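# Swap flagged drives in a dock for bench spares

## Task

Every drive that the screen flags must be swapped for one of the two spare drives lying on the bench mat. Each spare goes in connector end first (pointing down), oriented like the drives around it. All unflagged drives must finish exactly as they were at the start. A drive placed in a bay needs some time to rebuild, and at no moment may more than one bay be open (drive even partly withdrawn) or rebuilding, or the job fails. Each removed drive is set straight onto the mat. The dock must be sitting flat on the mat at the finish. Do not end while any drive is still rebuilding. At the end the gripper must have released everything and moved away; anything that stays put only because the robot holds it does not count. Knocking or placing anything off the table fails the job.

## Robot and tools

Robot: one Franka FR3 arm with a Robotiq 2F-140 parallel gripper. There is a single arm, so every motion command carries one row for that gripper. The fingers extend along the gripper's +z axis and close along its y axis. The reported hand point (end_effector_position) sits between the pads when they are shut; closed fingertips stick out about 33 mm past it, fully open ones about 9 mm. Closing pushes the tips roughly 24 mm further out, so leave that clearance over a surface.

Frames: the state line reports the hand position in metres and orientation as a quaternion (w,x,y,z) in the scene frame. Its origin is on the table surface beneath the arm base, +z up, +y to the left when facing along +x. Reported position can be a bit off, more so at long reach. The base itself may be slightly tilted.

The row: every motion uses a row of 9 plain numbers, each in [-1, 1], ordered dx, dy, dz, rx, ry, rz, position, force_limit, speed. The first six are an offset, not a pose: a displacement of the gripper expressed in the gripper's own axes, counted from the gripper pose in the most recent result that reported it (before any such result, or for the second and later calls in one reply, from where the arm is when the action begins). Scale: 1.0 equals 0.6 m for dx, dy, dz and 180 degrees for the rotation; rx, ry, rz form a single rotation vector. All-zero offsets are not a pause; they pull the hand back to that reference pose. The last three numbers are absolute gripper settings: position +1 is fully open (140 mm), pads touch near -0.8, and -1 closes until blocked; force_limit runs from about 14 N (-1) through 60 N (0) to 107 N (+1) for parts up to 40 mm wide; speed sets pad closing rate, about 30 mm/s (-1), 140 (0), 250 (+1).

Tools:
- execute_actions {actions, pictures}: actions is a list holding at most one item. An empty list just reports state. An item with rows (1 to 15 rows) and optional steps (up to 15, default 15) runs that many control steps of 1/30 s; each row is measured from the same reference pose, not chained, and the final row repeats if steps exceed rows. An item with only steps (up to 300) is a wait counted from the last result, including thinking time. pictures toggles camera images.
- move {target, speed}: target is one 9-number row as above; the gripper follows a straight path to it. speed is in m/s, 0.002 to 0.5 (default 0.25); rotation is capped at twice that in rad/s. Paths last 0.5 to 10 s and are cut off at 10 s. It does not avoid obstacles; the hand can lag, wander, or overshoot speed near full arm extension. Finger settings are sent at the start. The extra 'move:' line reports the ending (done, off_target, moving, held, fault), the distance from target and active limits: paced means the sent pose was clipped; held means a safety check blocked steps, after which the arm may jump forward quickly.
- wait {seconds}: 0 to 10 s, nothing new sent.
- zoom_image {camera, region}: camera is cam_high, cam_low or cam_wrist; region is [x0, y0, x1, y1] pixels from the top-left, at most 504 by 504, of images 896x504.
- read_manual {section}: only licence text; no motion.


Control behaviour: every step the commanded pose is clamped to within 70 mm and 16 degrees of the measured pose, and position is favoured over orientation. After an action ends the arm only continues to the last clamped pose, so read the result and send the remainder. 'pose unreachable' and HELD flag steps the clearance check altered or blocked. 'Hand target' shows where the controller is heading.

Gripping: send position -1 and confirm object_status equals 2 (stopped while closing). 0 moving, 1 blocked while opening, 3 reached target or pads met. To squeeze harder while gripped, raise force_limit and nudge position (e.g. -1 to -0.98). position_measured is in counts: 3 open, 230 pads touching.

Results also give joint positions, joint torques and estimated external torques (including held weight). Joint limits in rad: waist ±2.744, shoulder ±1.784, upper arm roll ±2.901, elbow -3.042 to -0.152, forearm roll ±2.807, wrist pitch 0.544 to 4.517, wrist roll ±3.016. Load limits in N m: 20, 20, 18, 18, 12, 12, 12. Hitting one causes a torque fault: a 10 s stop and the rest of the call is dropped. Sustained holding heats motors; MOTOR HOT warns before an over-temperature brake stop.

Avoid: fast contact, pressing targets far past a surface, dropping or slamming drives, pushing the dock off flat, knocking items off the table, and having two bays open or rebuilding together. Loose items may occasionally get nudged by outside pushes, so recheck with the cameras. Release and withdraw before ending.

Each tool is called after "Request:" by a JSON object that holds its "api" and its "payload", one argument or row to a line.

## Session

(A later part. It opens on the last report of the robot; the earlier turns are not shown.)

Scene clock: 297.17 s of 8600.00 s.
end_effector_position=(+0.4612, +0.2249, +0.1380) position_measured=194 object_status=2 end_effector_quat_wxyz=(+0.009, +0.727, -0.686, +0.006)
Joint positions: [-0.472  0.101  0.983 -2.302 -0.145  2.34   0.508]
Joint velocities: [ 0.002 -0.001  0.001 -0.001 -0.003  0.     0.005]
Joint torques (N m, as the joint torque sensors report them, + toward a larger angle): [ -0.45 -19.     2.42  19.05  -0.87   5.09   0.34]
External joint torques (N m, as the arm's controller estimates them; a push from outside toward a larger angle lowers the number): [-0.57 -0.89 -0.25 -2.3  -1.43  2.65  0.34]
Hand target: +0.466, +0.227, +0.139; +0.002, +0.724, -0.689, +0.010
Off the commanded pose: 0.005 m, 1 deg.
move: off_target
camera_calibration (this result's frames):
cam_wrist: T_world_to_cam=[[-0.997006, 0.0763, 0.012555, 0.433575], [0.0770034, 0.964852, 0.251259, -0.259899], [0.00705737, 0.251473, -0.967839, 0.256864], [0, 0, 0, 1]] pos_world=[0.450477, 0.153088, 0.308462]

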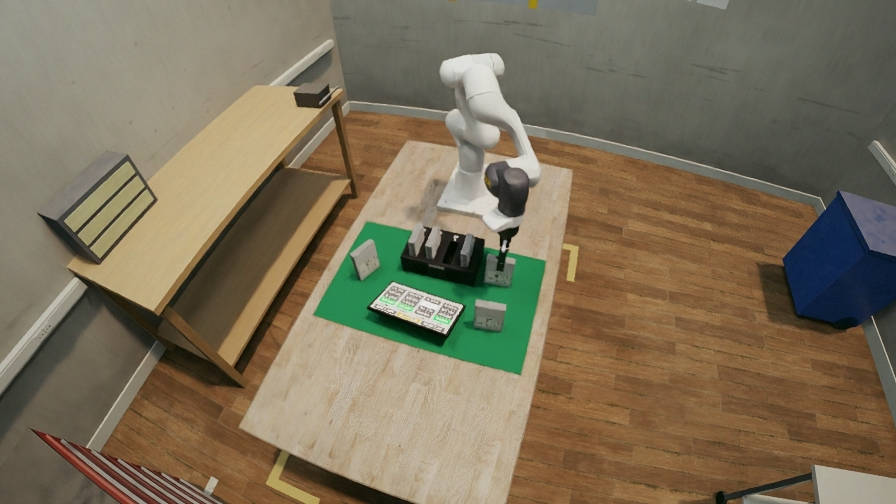

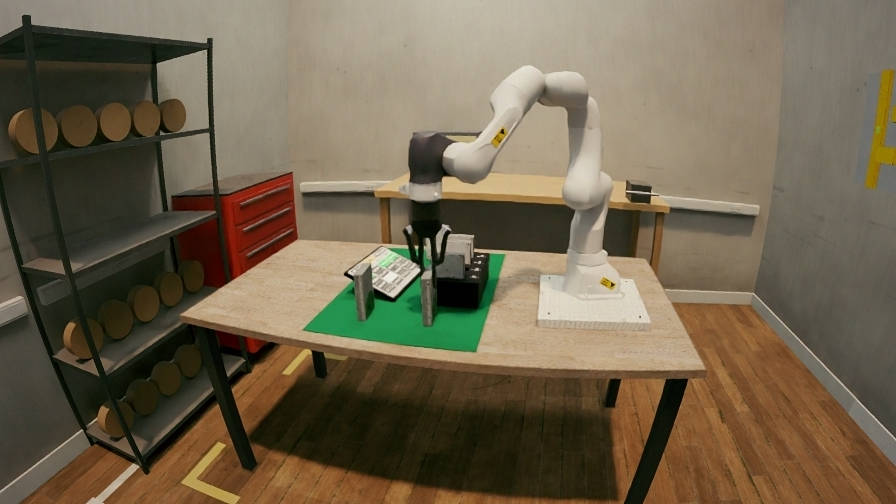

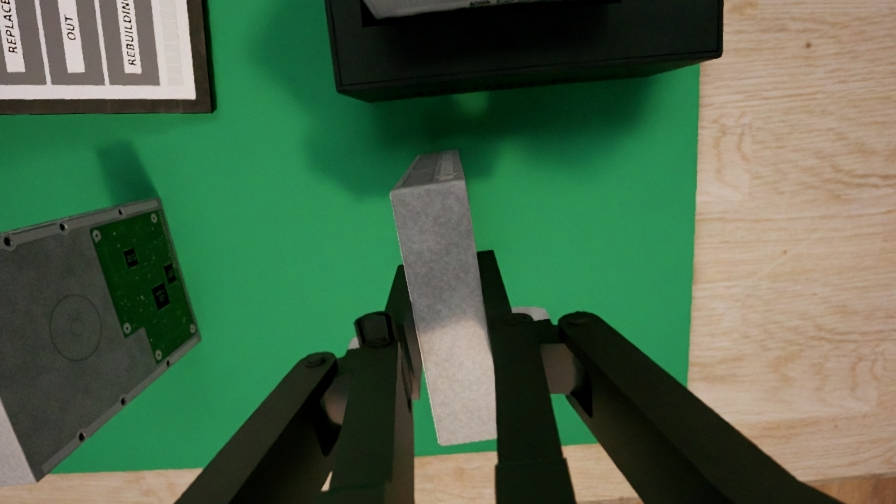

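Request:
{"api": "move", "payload": {
  "target": [0,0,0,0,0,0,0,0,-0.5]
}}

Request:
{"api": "move", "payload": {
  "target": [0,0,-0.19,0,0,0,0,0,0],
  "speed": 0.15
}}

Request:
{"api": "move", "payload": {
  "target": [0.848,-0.084,0,0,0,-0.329,0,0,0]
}}

Scene clock: 302.50 s of 8600.00 s.
end_effector_position=(+0.4610, +0.2247, +0.1380) position_measured=129 object_status=0 end_effector_quat_wxyz=(+0.010, +0.727, -0.687, +0.006)
Joint positions: [-0.472  0.101  0.983 -2.302 -0.145  2.339  0.51 ]
Joint velocities: [-0.     0.    -0.001  0.    -0.    -0.    -0.001]
Joint torques (N m, as the joint torque sensors report them, + toward a larger angle): [ -0.78 -18.6    3.13  20.02   0.69   2.56  -0.26]
External joint torques (N m, as the arm's controller estimates them; a push from outside toward a larger angle lowers the number): [-0.72 -0.54  0.65 -1.34  0.13  0.13 -0.26]
Hand target: +0.461, +0.225, +0.138; +0.009, +0.727, -0.686, +0.006
Off the commanded pose: 0.000 m, 0 deg.
move: done
camera_calibration (this result's frames):
cam_wrist: T_world_to_cam=[[-0.996913, 0.0774854, 0.0126399, 0.433022], [0.0781787, 0.964994, 0.250351, -0.260222], [0.00720106, 0.250566, -0.968073, 0.257072], [0, 0, 0, 1]] pos_world=[0.450178, 0.153146, 0.308538]

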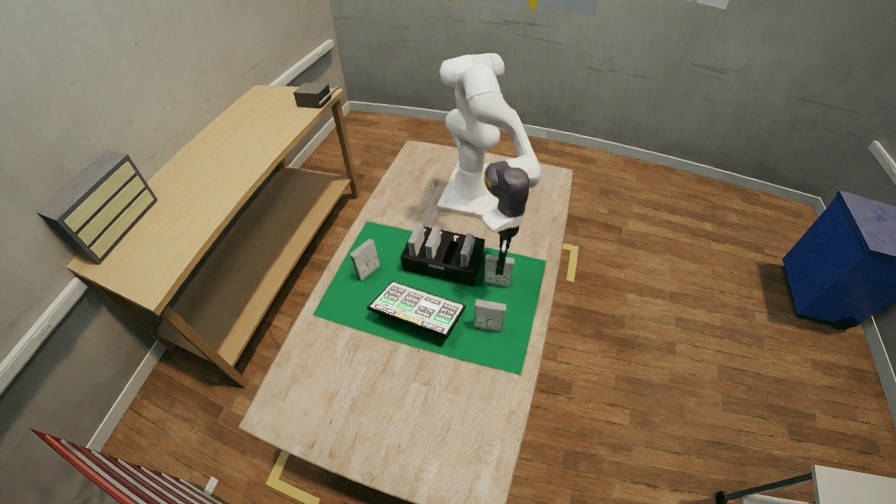

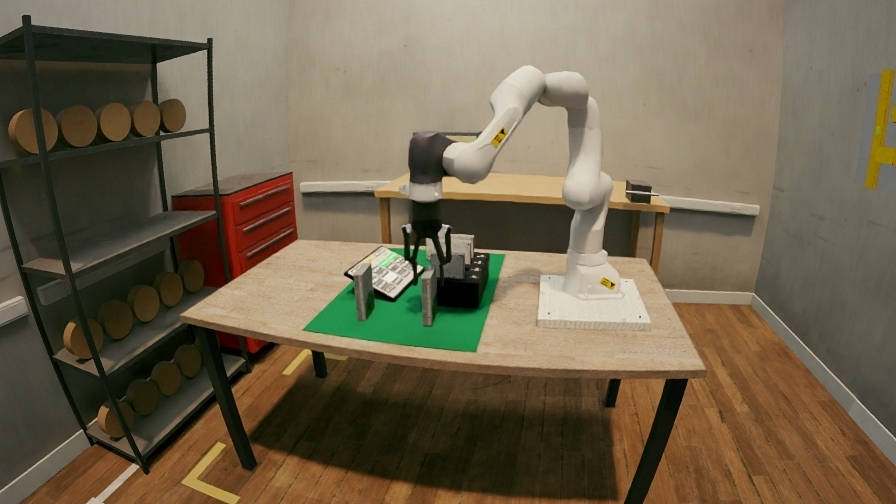

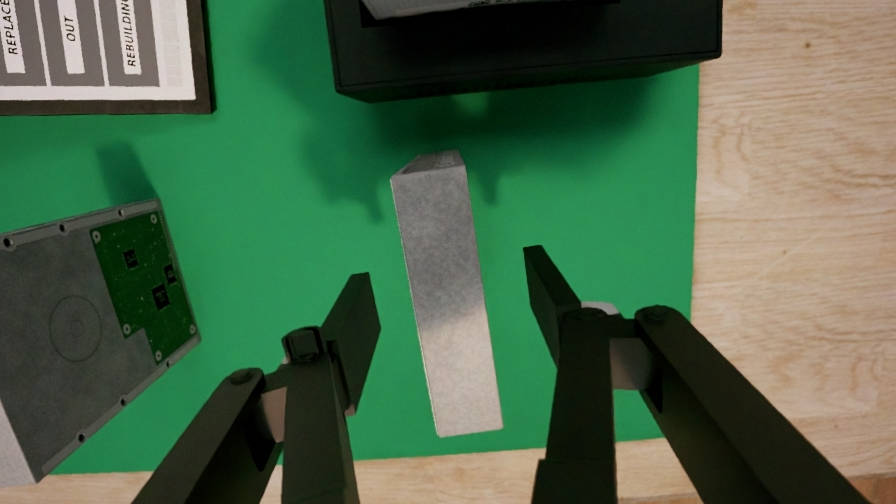

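Scene clock: 303.90 s of 8600.00 s.
end_effector_position=(+0.4636, +0.2301, +0.2529) position_measured=129 object_status=3 end_effector_quat_wxyz=(+0.006, +0.724, -0.690, +0.008)
Joint positions: [-0.455 -0.152  0.938 -2.157  0.115  2.059  0.331]
Joint velocities: [ 0.003 -0.001 -0.004 -0.     0.002 -0.011 -0.028]
Joint torques (N m, as the joint torque sensors report them, + toward a larger angle): [  0.12 -15.22  -5.26  22.64   1.61   1.82  -0.78]
External joint torques (N m, as the arm's controller estimates them; a push from outside toward a larger angle lowers the number): [ 0.03 -1.6  -1.49 -1.13  0.93 -0.66 -0.78]
Hand target: +0.462, +0.230, +0.253; +0.007, +0.728, -0.685, +0.006
Off the commanded pose: 0.004 m, 1 deg.
move: off_target
camera_calibration (this result's frames):
cam_wrist: T_world_to_cam=[[-0.996221, 0.0867099, 0.00491834, 0.433303], [0.0851005, 0.963288, 0.254627, -0.298245], [0.0173409, 0.254084, -0.967027, 0.361175], [0, 0, 0, 1]] pos_world=[0.450783, 0.157955, 0.423076]

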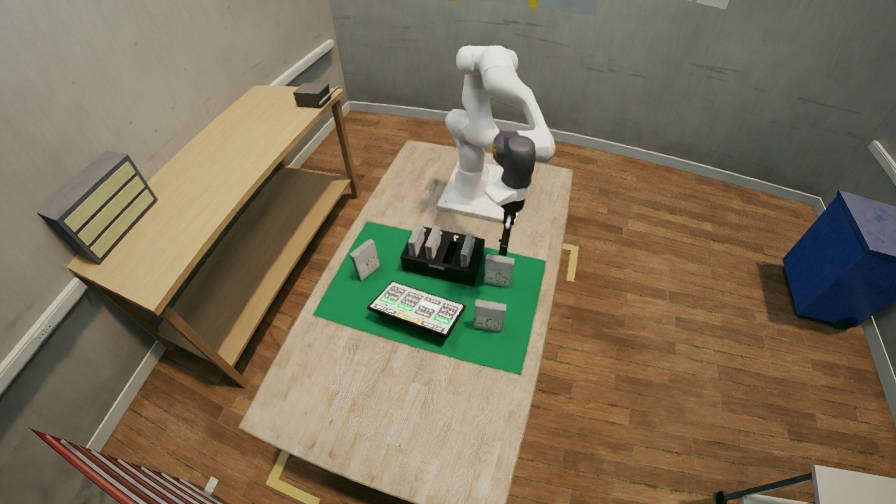

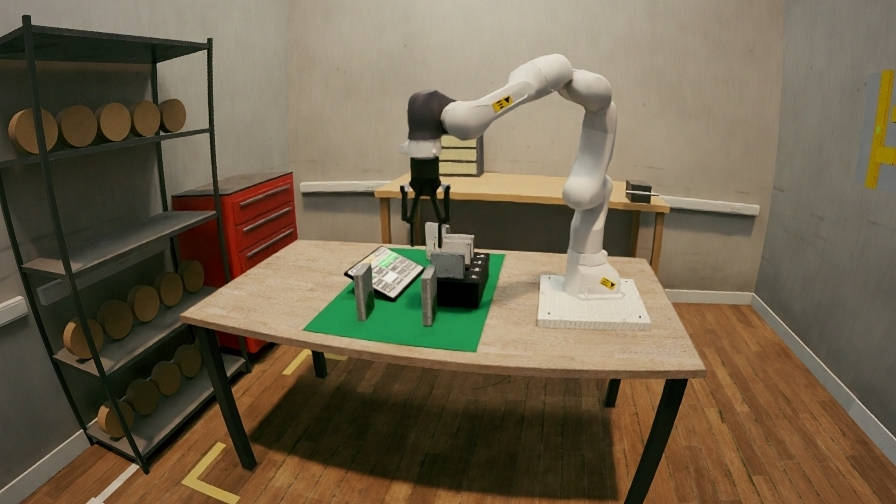

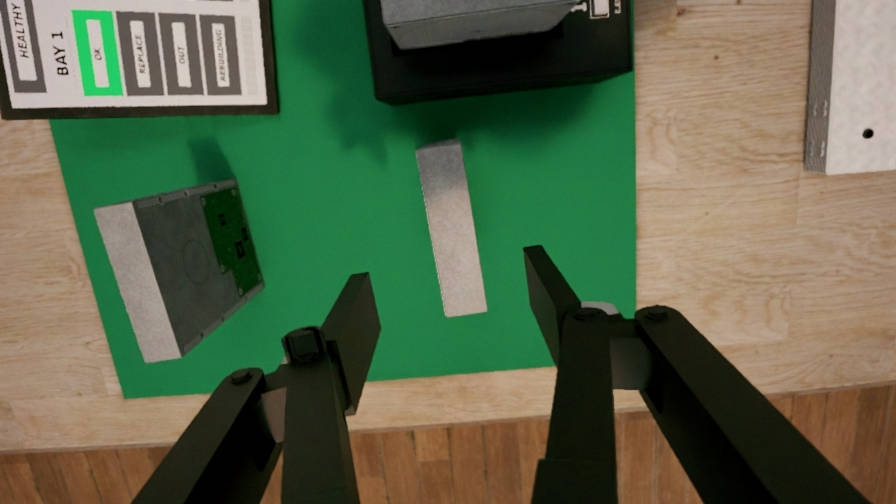

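Scene clock: 307.17 s of 8600.00 s.
end_effector_position=(+0.5380, -0.2793, +0.2709) position_measured=129 object_status=3 end_effector_quat_wxyz=(+0.013, +0.968, -0.249, +0.011)
Joint positions: [-0.63   0.133  0.216 -1.847 -0.056  2.007 -1.505]
Joint velocities: [ 0.001 -0.    -0.    -0.001  0.002 -0.001 -0.031]
Joint torques (N m, as the joint torque sensors report them, + toward a larger angle): [ -1.92 -36.54   2.04  24.36   1.66   1.94  -0.59]
External joint torques (N m, as the arm's controller estimates them; a push from outside toward a larger angle lowers the number): [-2.08 -0.77  0.86  0.04  0.88 -0.66 -0.59]
Hand target: +0.538, -0.278, +0.270; +0.011, +0.970, -0.242, +0.009
Off the commanded pose: 0.009 m, 1 deg.
move: off_target
camera_calibration (this result's frames):
cam_wrist: T_world_to_cam=[[-0.595481, -0.802942, 0.0261976, 0.0816325], [-0.77554, 0.583057, 0.242038, 0.541818], [-0.209617, 0.123812, -0.969913, 0.593195], [0, 0, 0, 1]] pos_world=[0.593156, -0.323809, 0.442068]

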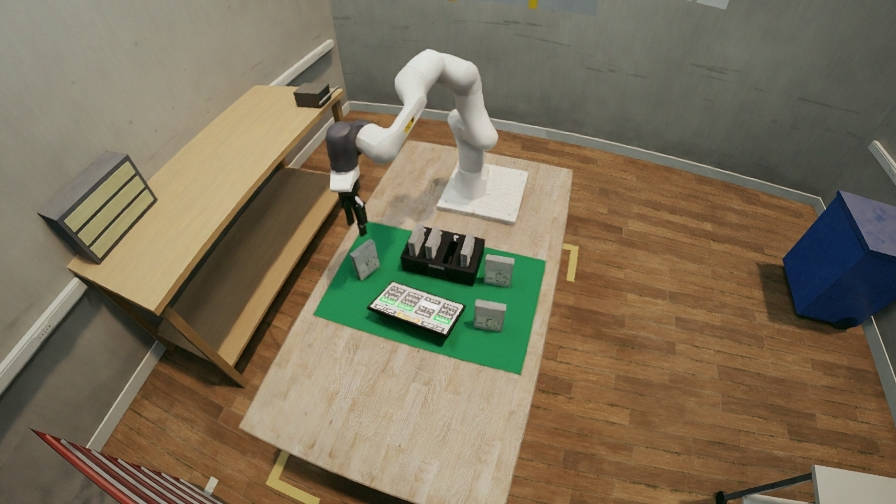

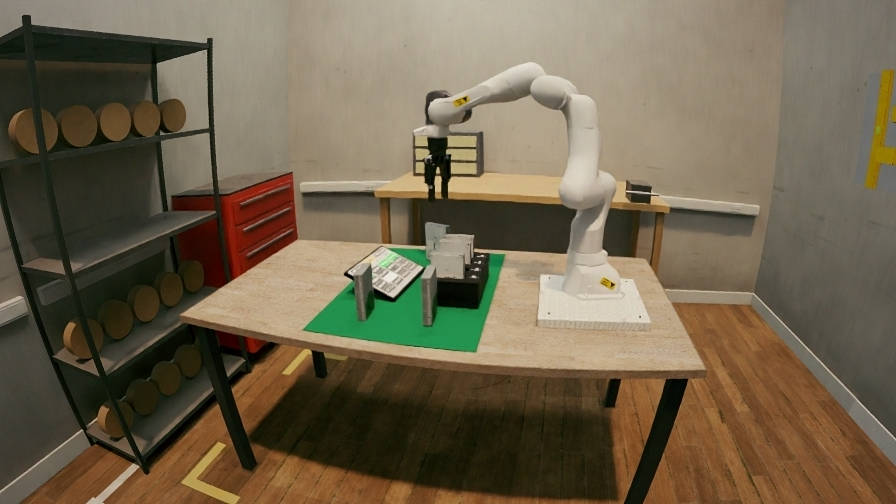

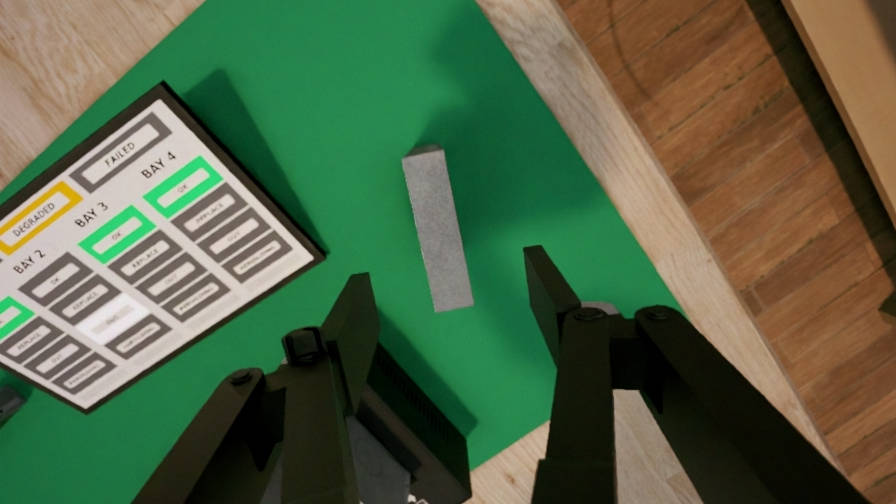

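Request:
{"api": "move", "payload": {
  "target": [0,-0.008,0.226,0.0065,-0.009,-0.008,0,0,0],
  "speed": 0.1
}}

Scene clock: 313.17 s of 8600.00 s.
end_effector_position=(+0.5393, -0.2790, +0.1345) position_measured=129 object_status=3 end_effector_quat_wxyz=(-0.000, +0.972, -0.236, -0.003)
Joint positions: [-0.63   0.31   0.209 -1.965 -0.084  2.262 -1.514]
Joint velocities: [ 0.001 -0.002 -0.001  0.001 -0.     0.012 -0.001]
Joint torques (N m, as the joint torque sensors report them, + toward a larger angle): [ -1.09 -40.91   1.03  21.4   -0.25   3.11   0.  ]
External joint torques (N m, as the arm's controller estimates them; a push from outside toward a larger angle lowers the number): [-1.11 -1.37 -1.33 -1.   -0.92  0.6   0.  ]
Hand target: +0.540, -0.282, +0.135; +0.002, +0.971, -0.238, -0.001
Off the commanded pose: 0.003 m, 0 deg.
move: done
camera_calibration (this result's frames):
cam_wrist: T_world_to_cam=[[-0.574312, -0.818556, 0.0114867, 0.0724046], [-0.784447, 0.554285, 0.278227, 0.567589], [-0.234112, 0.150779, -0.960447, 0.480546], [0, 0, 0, 1]] pos_world=[0.599327, -0.327795, 0.302788]

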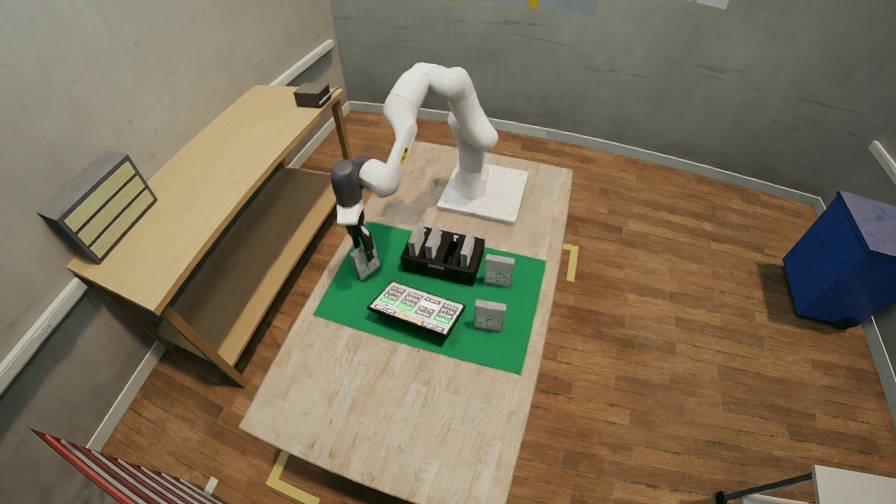

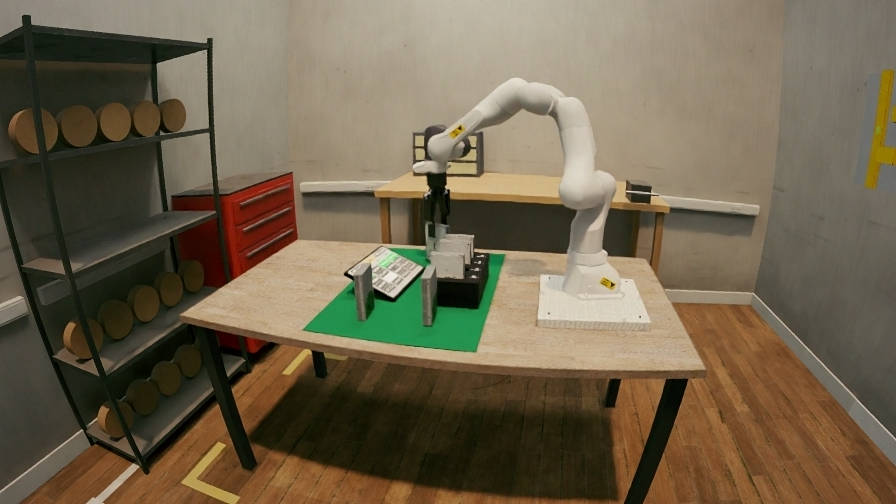

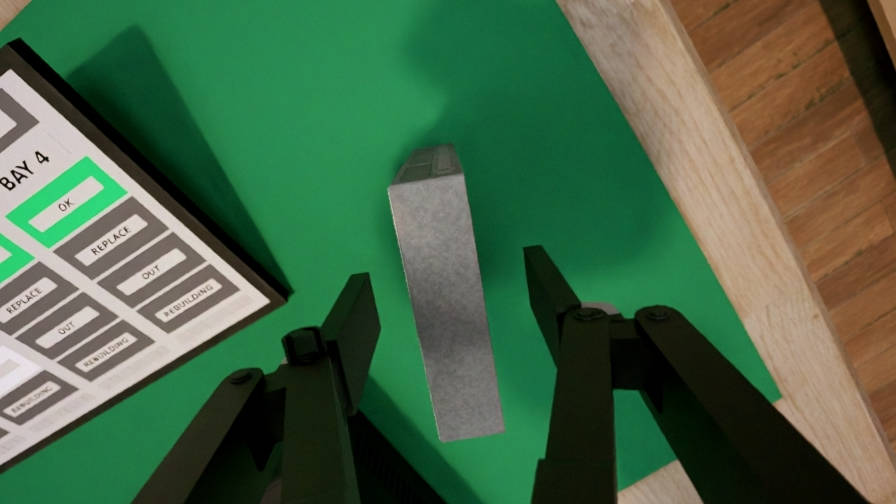

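Request:
{"api": "move", "payload": {
  "target": [0,0,0,0,0,0,-1,0.6,-0.5]
}}

Request:
{"api": "move", "payload": {
  "target": [0,0,-0.33,0,0,0,-1,0.6,-0.5],
  "speed": 0.15
}}

Request:
{"api": "move", "payload": {
  "target": [-0.394,-0.367,-0.01,0,0,-0.161,-1,0.6,-0.5],
  "speed": 0.2
}}

Scene clock: 317.73 s of 8600.00 s.
end_effector_position=(+0.5401, -0.2791, +0.1348) position_measured=196 object_status=0 end_effector_quat_wxyz=(-0.000, +0.972, -0.236, -0.002)
Joint positions: [-0.629  0.309  0.209 -1.965 -0.084  2.264 -1.514]
Joint velocities: [-0.001 -0.002 -0.     0.001  0.     0.     0.   ]
Joint torques (N m, as the joint torque sensors report them, + toward a larger angle): [ -1.1  -40.54   2.02  21.74   0.61   2.27  -0.3 ]
External joint torques (N m, as the arm's controller estimates them; a push from outside toward a larger angle lowers the number): [-1.14 -1.03 -0.36 -0.66 -0.06 -0.24 -0.3 ]
Hand target: +0.539, -0.279, +0.134; -0.000, +0.972, -0.236, -0.003
Off the commanded pose: 0.001 m, 0 deg.
move: done
camera_calibration (this result's frames):
cam_wrist: T_world_to_cam=[[-0.574005, -0.818777, 0.0110484, 0.0726322], [-0.785227, 0.554212, 0.276165, 0.568783], [-0.232241, 0.149845, -0.961047, 0.4799], [0, 0, 0, 1]] pos_world=[0.599768, -0.327667, 0.303326]

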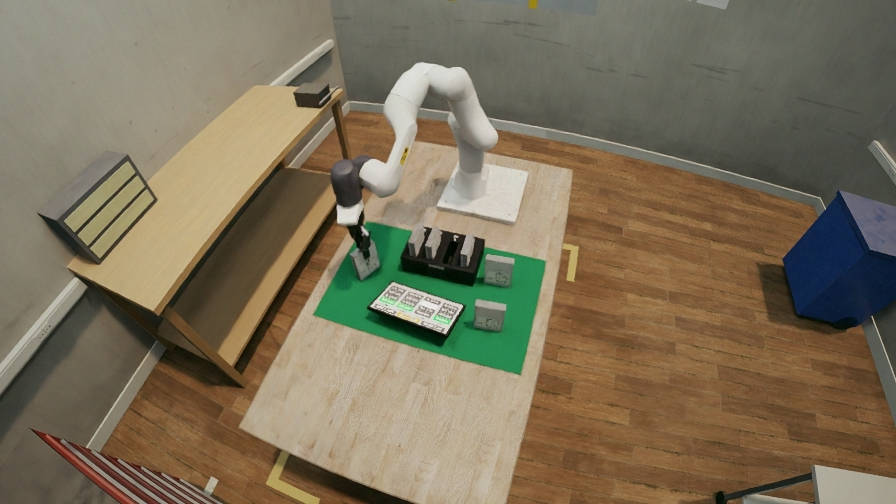

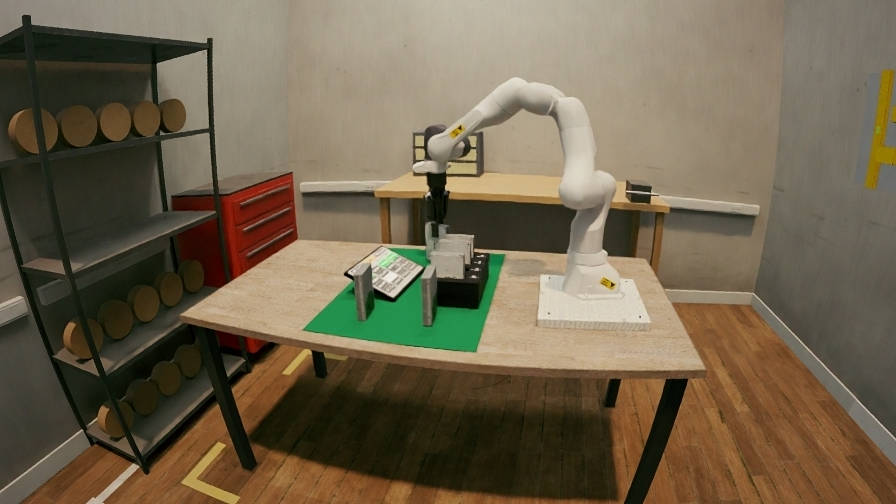

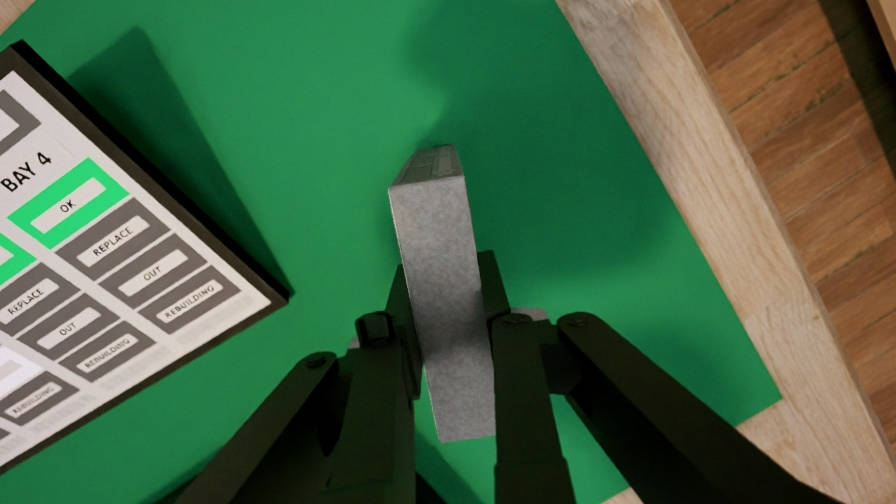

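Scene clock: 319.73 s of 8600.00 s.
end_effector_position=(+0.5413, -0.2790, +0.3281) position_measured=196 object_status=2 end_effector_quat_wxyz=(-0.002, +0.971, -0.238, -0.005)
Joint positions: [-0.63   0.159  0.216 -1.658 -0.034  1.805 -1.542]
Joint velocities: [-0.    -0.    -0.     0.001 -0.    -0.009 -0.001]
Joint torques (N m, as the joint torque sensors report them, + toward a larger angle): [ -0.03 -40.5    3.19  26.83   1.71   2.54  -0.75]
External joint torques (N m, as the arm's controller estimates them; a push from outside toward a larger angle lowers the number): [ 0.12 -3.81  2.11  2.4   0.87  0.04 -0.75]
Hand target: +0.544, -0.277, +0.333; -0.002, +0.972, -0.233, -0.001
Off the commanded pose: 0.005 m, 0 deg.
move: off_target
camera_calibration (this result's frames):
cam_wrist: T_world_to_cam=[[-0.577336, -0.816441, 0.0102981, 0.0739161], [-0.781575, 0.556243, 0.282372, 0.512873], [-0.236268, 0.154975, -0.95925, 0.668939], [0, 0, 0, 1]] pos_world=[0.601573, -0.328603, 0.496098]

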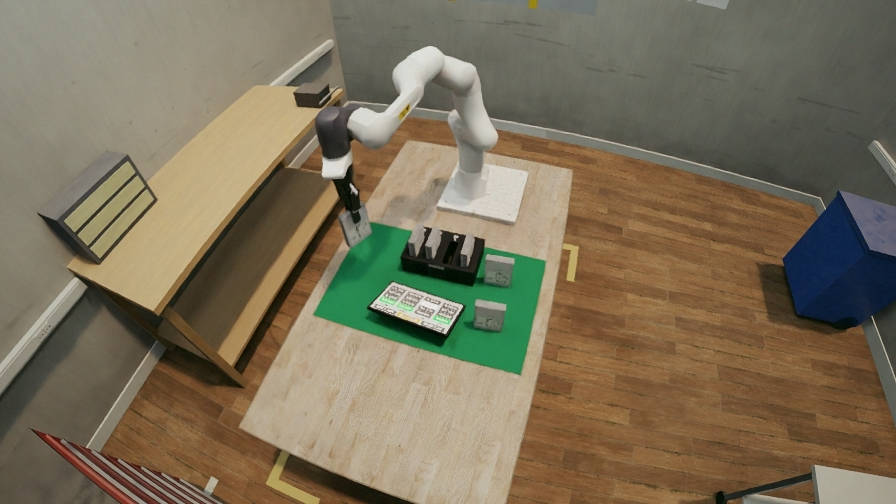

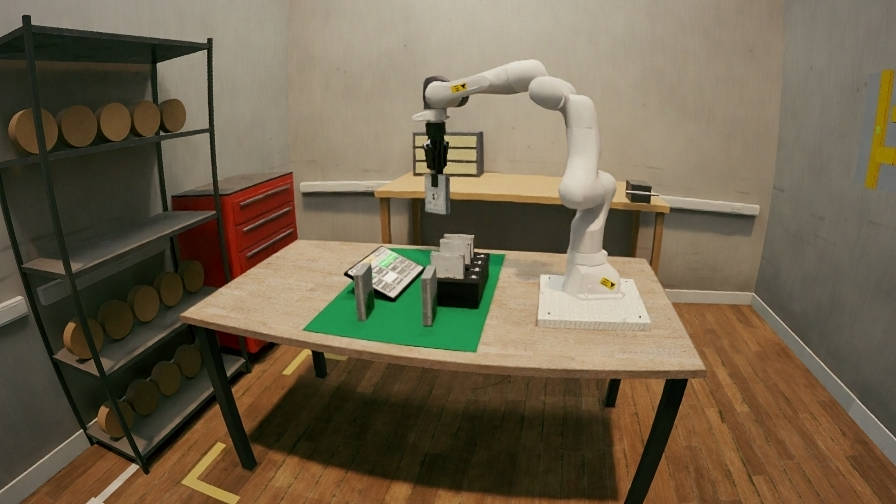

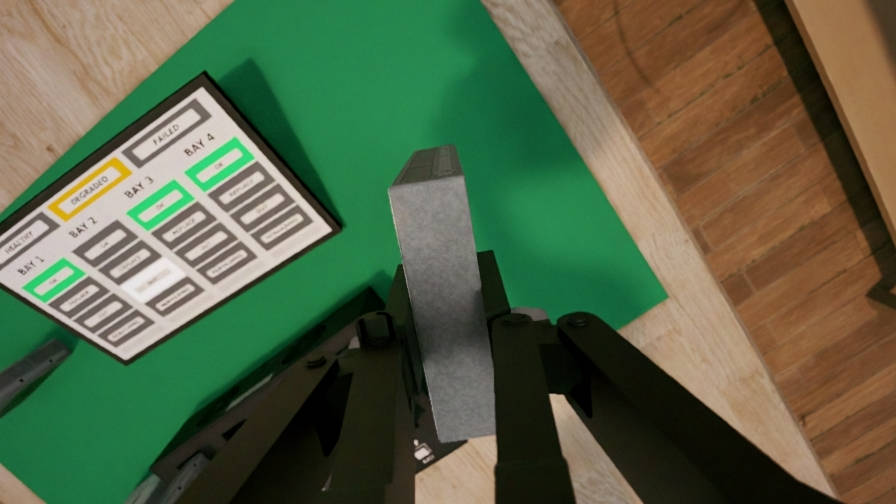

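Scene clock: 321.80 s of 8600.00 s.
end_effector_position=(+0.4350, +0.0276, +0.3330) position_measured=196 object_status=2 end_effector_quat_wxyz=(-0.005, +1.000, +0.009, -0.009)
Joint positions: [-0.34  -0.408  0.381 -2.237  0.162  1.836 -1.667]
Joint velocities: [ 0.001  0.    -0.001 -0.001  0.    -0.003 -0.006]
Joint torques (N m, as the joint torque sensors report them, + toward a larger angle): [  1.54 -18.15  -8.49  24.84   1.71   2.29  -0.61]
External joint torques (N m, as the arm's controller estimates them; a push from outside toward a larger angle lowers the number): [ 1.57 -2.43 -3.66  0.61  0.85 -0.19 -0.61]
Hand target: +0.436, +0.028, +0.336; -0.007, +1.000, +0.013, -0.006
Off the commanded pose: 0.004 m, 1 deg.
move: off_target
camera_calibration (this result's frames):
cam_wrist: T_world_to_cam=[[-0.115611, -0.993293, 0.00152688, 0.0697702], [-0.950568, 0.111084, 0.289968, 0.341104], [-0.288193, 0.032072, -0.957035, 0.626233], [0, 0, 0, 1]] pos_world=[0.512784, 0.0113267, 0.500311]

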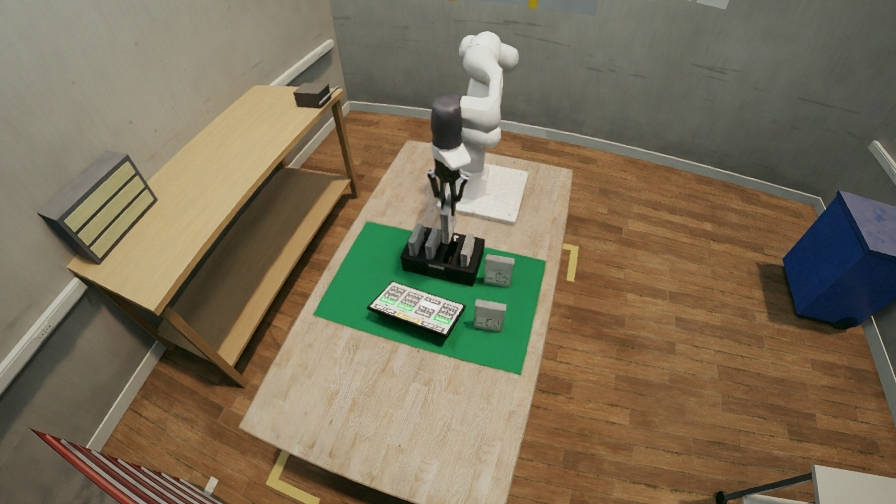

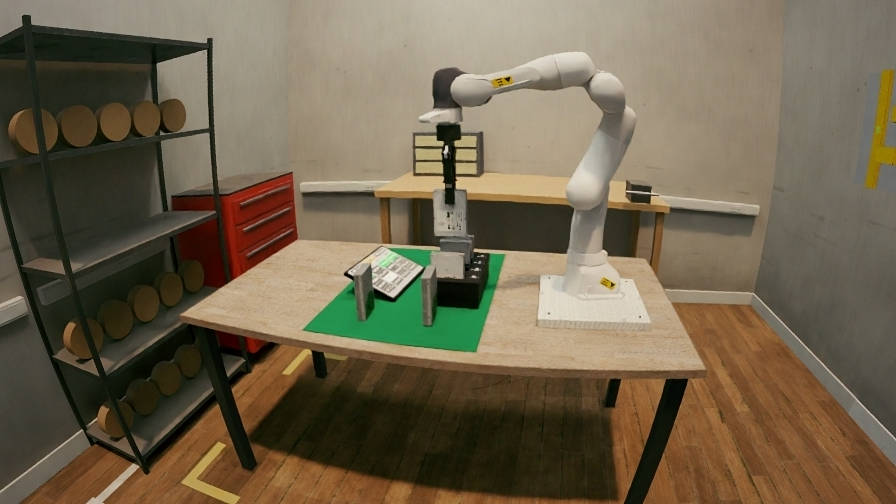

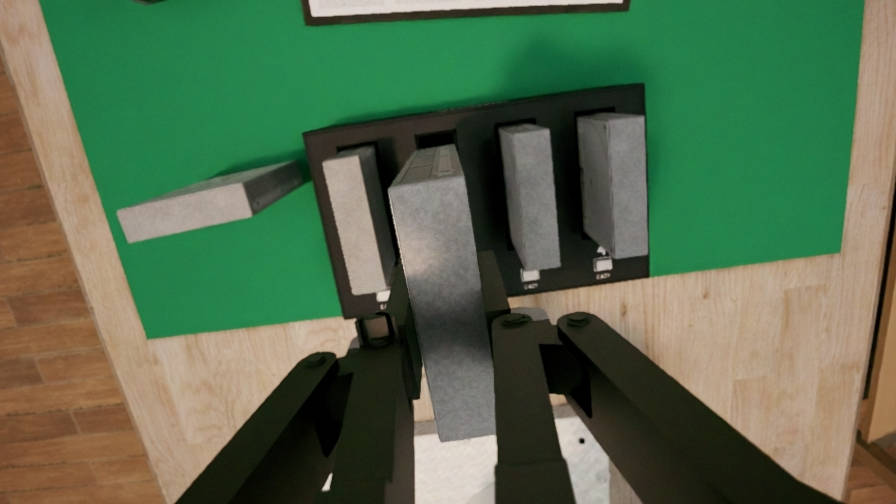

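Request:
{"api": "move", "payload": {
  "target": [0,0.002,0.165,-0.002,0.01,-0.004,-1,0.6,-0.5],
  "speed": 0.07
}}

Request:
{"api": "zoom_image", "payload": {
  "camera": "cam_wrist",
  "region": [280,60,620,260]
}}

Scene clock: 326.60 s of 8600.00 s.
end_effector_position=(+0.4281, +0.0238, +0.2312) position_measured=196 object_status=2 end_effector_quat_wxyz=(-0.001, +1.000, +0.010, +0.000)
Joint positions: [-0.32  -0.372  0.4   -2.477  0.168  2.127 -1.669]
Joint velocities: [ 0.003  0.001  0.    -0.002 -0.     0.011  0.001]
Joint torques (N m, as the joint torque sensors report them, + toward a larger angle): [ -0.16 -17.99  -5.08  24.2    1.24   3.56  -0.53]
External joint torques (N m, as the arm's controller estimates them; a push from outside toward a larger angle lowers the number): [-0.23 -1.85 -0.99  0.97  0.5   1.07 -0.53]
Hand target: +0.432, +0.025, +0.234; -0.001, +1.000, +0.014, +0.007
Off the commanded pose: 0.007 m, 1 deg.
move: off_target
camera_calibration (this result's frames):
cam_wrist: T_world_to_cam=[[-0.113807, -0.993473, 0.00775164, 0.0631533], [-0.955676, 0.111603, 0.27245, 0.370689], [-0.271536, 0.0235985, -0.962139, 0.521201], [0, 0, 0, 1]] pos_world=[0.502971, 0.00907163, 0.399984]

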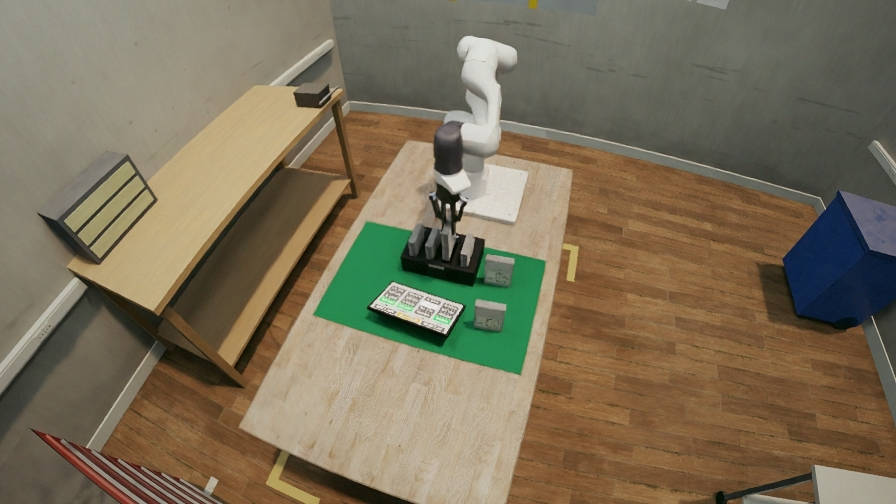

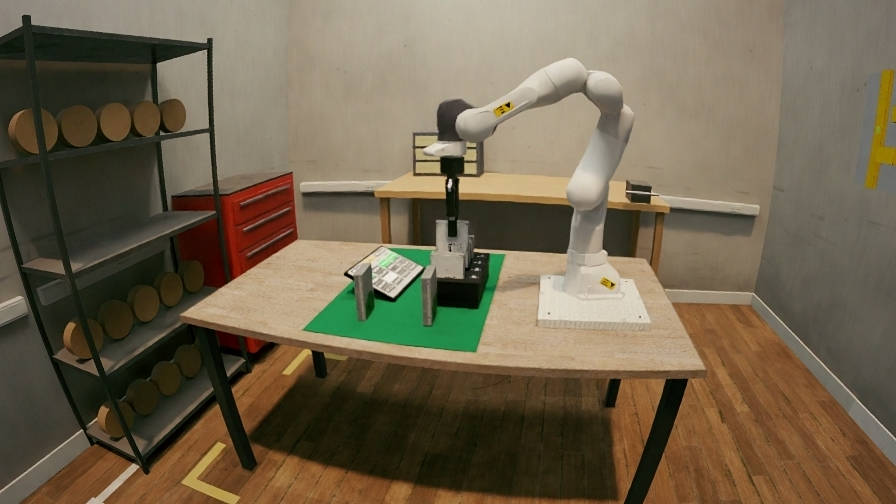

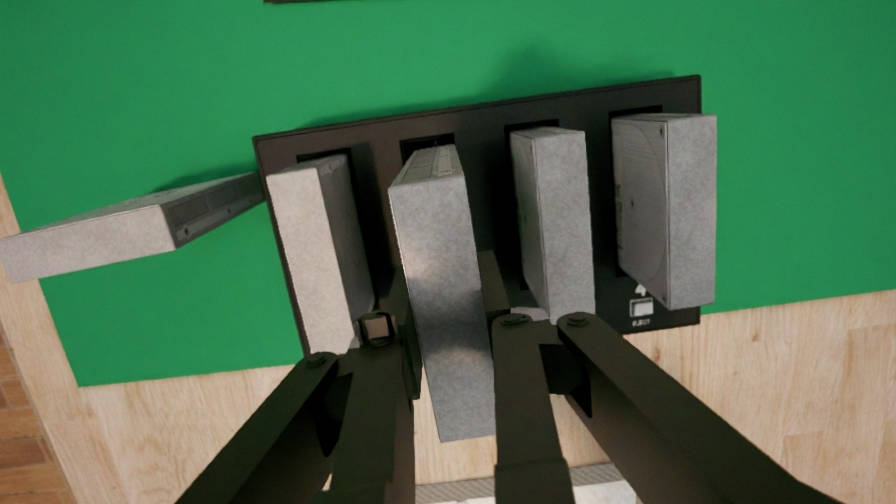

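Region (280, 60, 620, 260) of cam_wrist's 896x504 image, scaled by 1.482, with more detail than that image has; it fills the top 296 rows of this view, and the rest is white.

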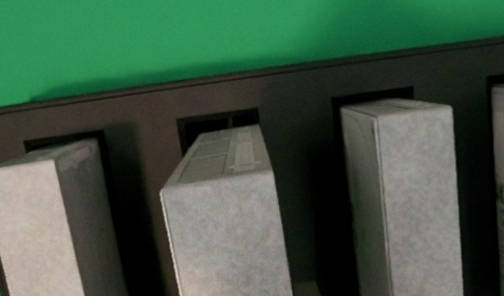

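Need +y 3–4 mm, +x 2 mm.

Request:
{"api": "move", "payload": {
  "target": [0.01,-0.009,0,0,0.006,-0.004,-1,0.6,-0.5],
  "speed": 0.02
}}

Request:
{"api": "zoom_image", "payload": {
  "camera": "cam_wrist",
  "region": [280,60,620,260]
}}

Scene clock: 331.77 s of 8600.00 s.
end_effector_position=(+0.4297, +0.0273, +0.2285) position_measured=196 object_status=2 end_effector_quat_wxyz=(-0.001, +1.000, +0.015, +0.003)
Joint positions: [-0.312 -0.367  0.402 -2.482  0.168  2.142 -1.669]
Joint velocities: [ 0.004  0.002  0.    -0.001  0.     0.011  0.001]
Joint torques (N m, as the joint torque sensors report them, + toward a larger angle): [  0.09 -19.35  -3.62  24.05   1.39   3.53  -0.38]
External joint torques (N m, as the arm's controller estimates them; a push from outside toward a larger angle lowers the number): [ 0.06 -3.07  0.48  0.79  0.65  1.01 -0.38]
Hand target: +0.434, +0.029, +0.231; -0.001, +1.000, +0.016, +0.009
Off the commanded pose: 0.005 m, 1 deg.
move: off_target
camera_calibration (this result's frames):
cam_wrist: T_world_to_cam=[[-0.105032, -0.99444, 0.00751481, 0.0631762], [-0.958074, 0.103211, 0.267287, 0.375086], [-0.266576, 0.0208739, -0.963588, 0.517238], [0, 0, 0, 1]] pos_world=[0.503879, 0.0133153, 0.397674]

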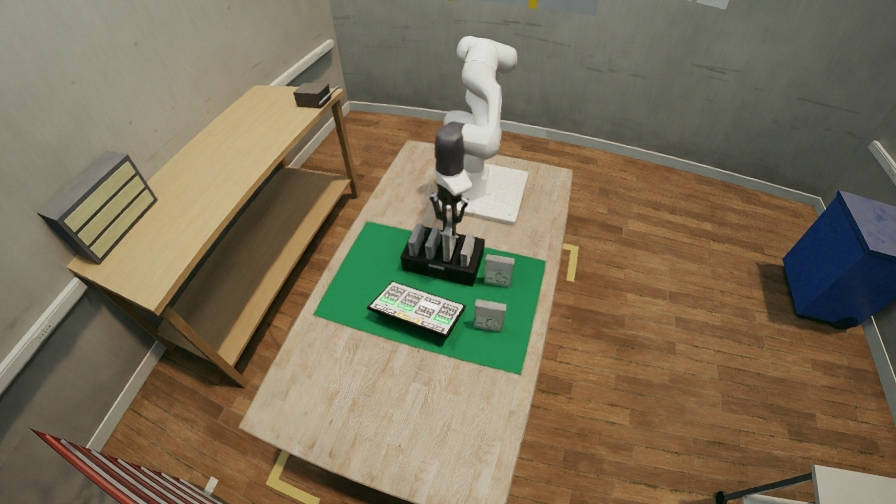

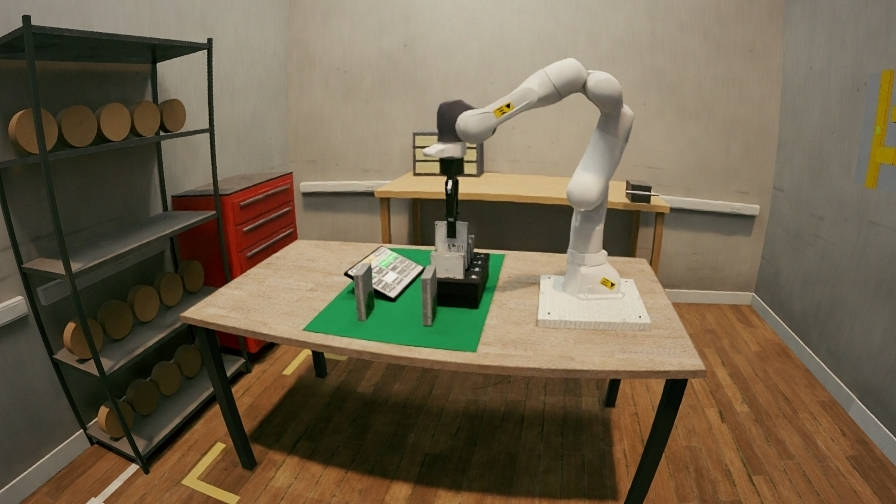

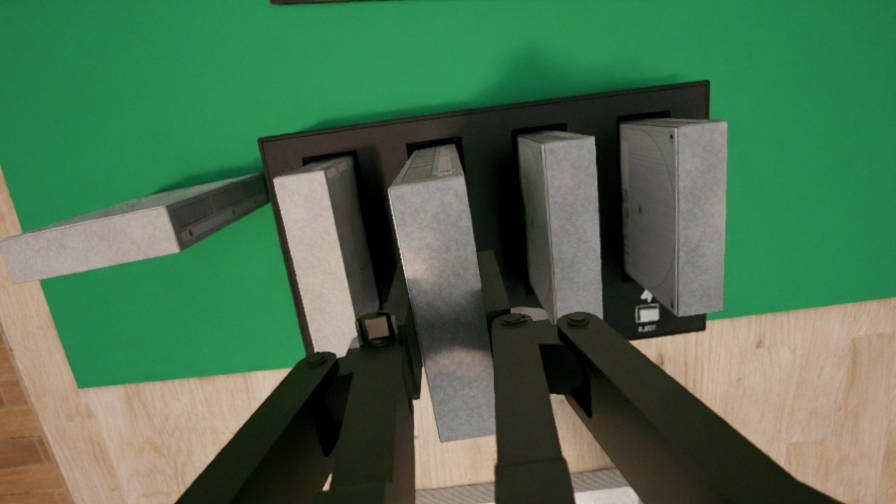

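Region (280, 60, 620, 260) of cam_wrist's 896x504 image, scaled by 1.482, with more detail than that image has; it fills the top 296 rows of this view, and the rest is white.

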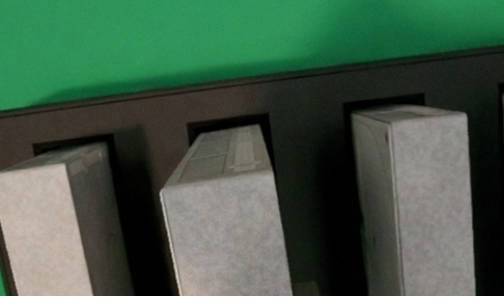

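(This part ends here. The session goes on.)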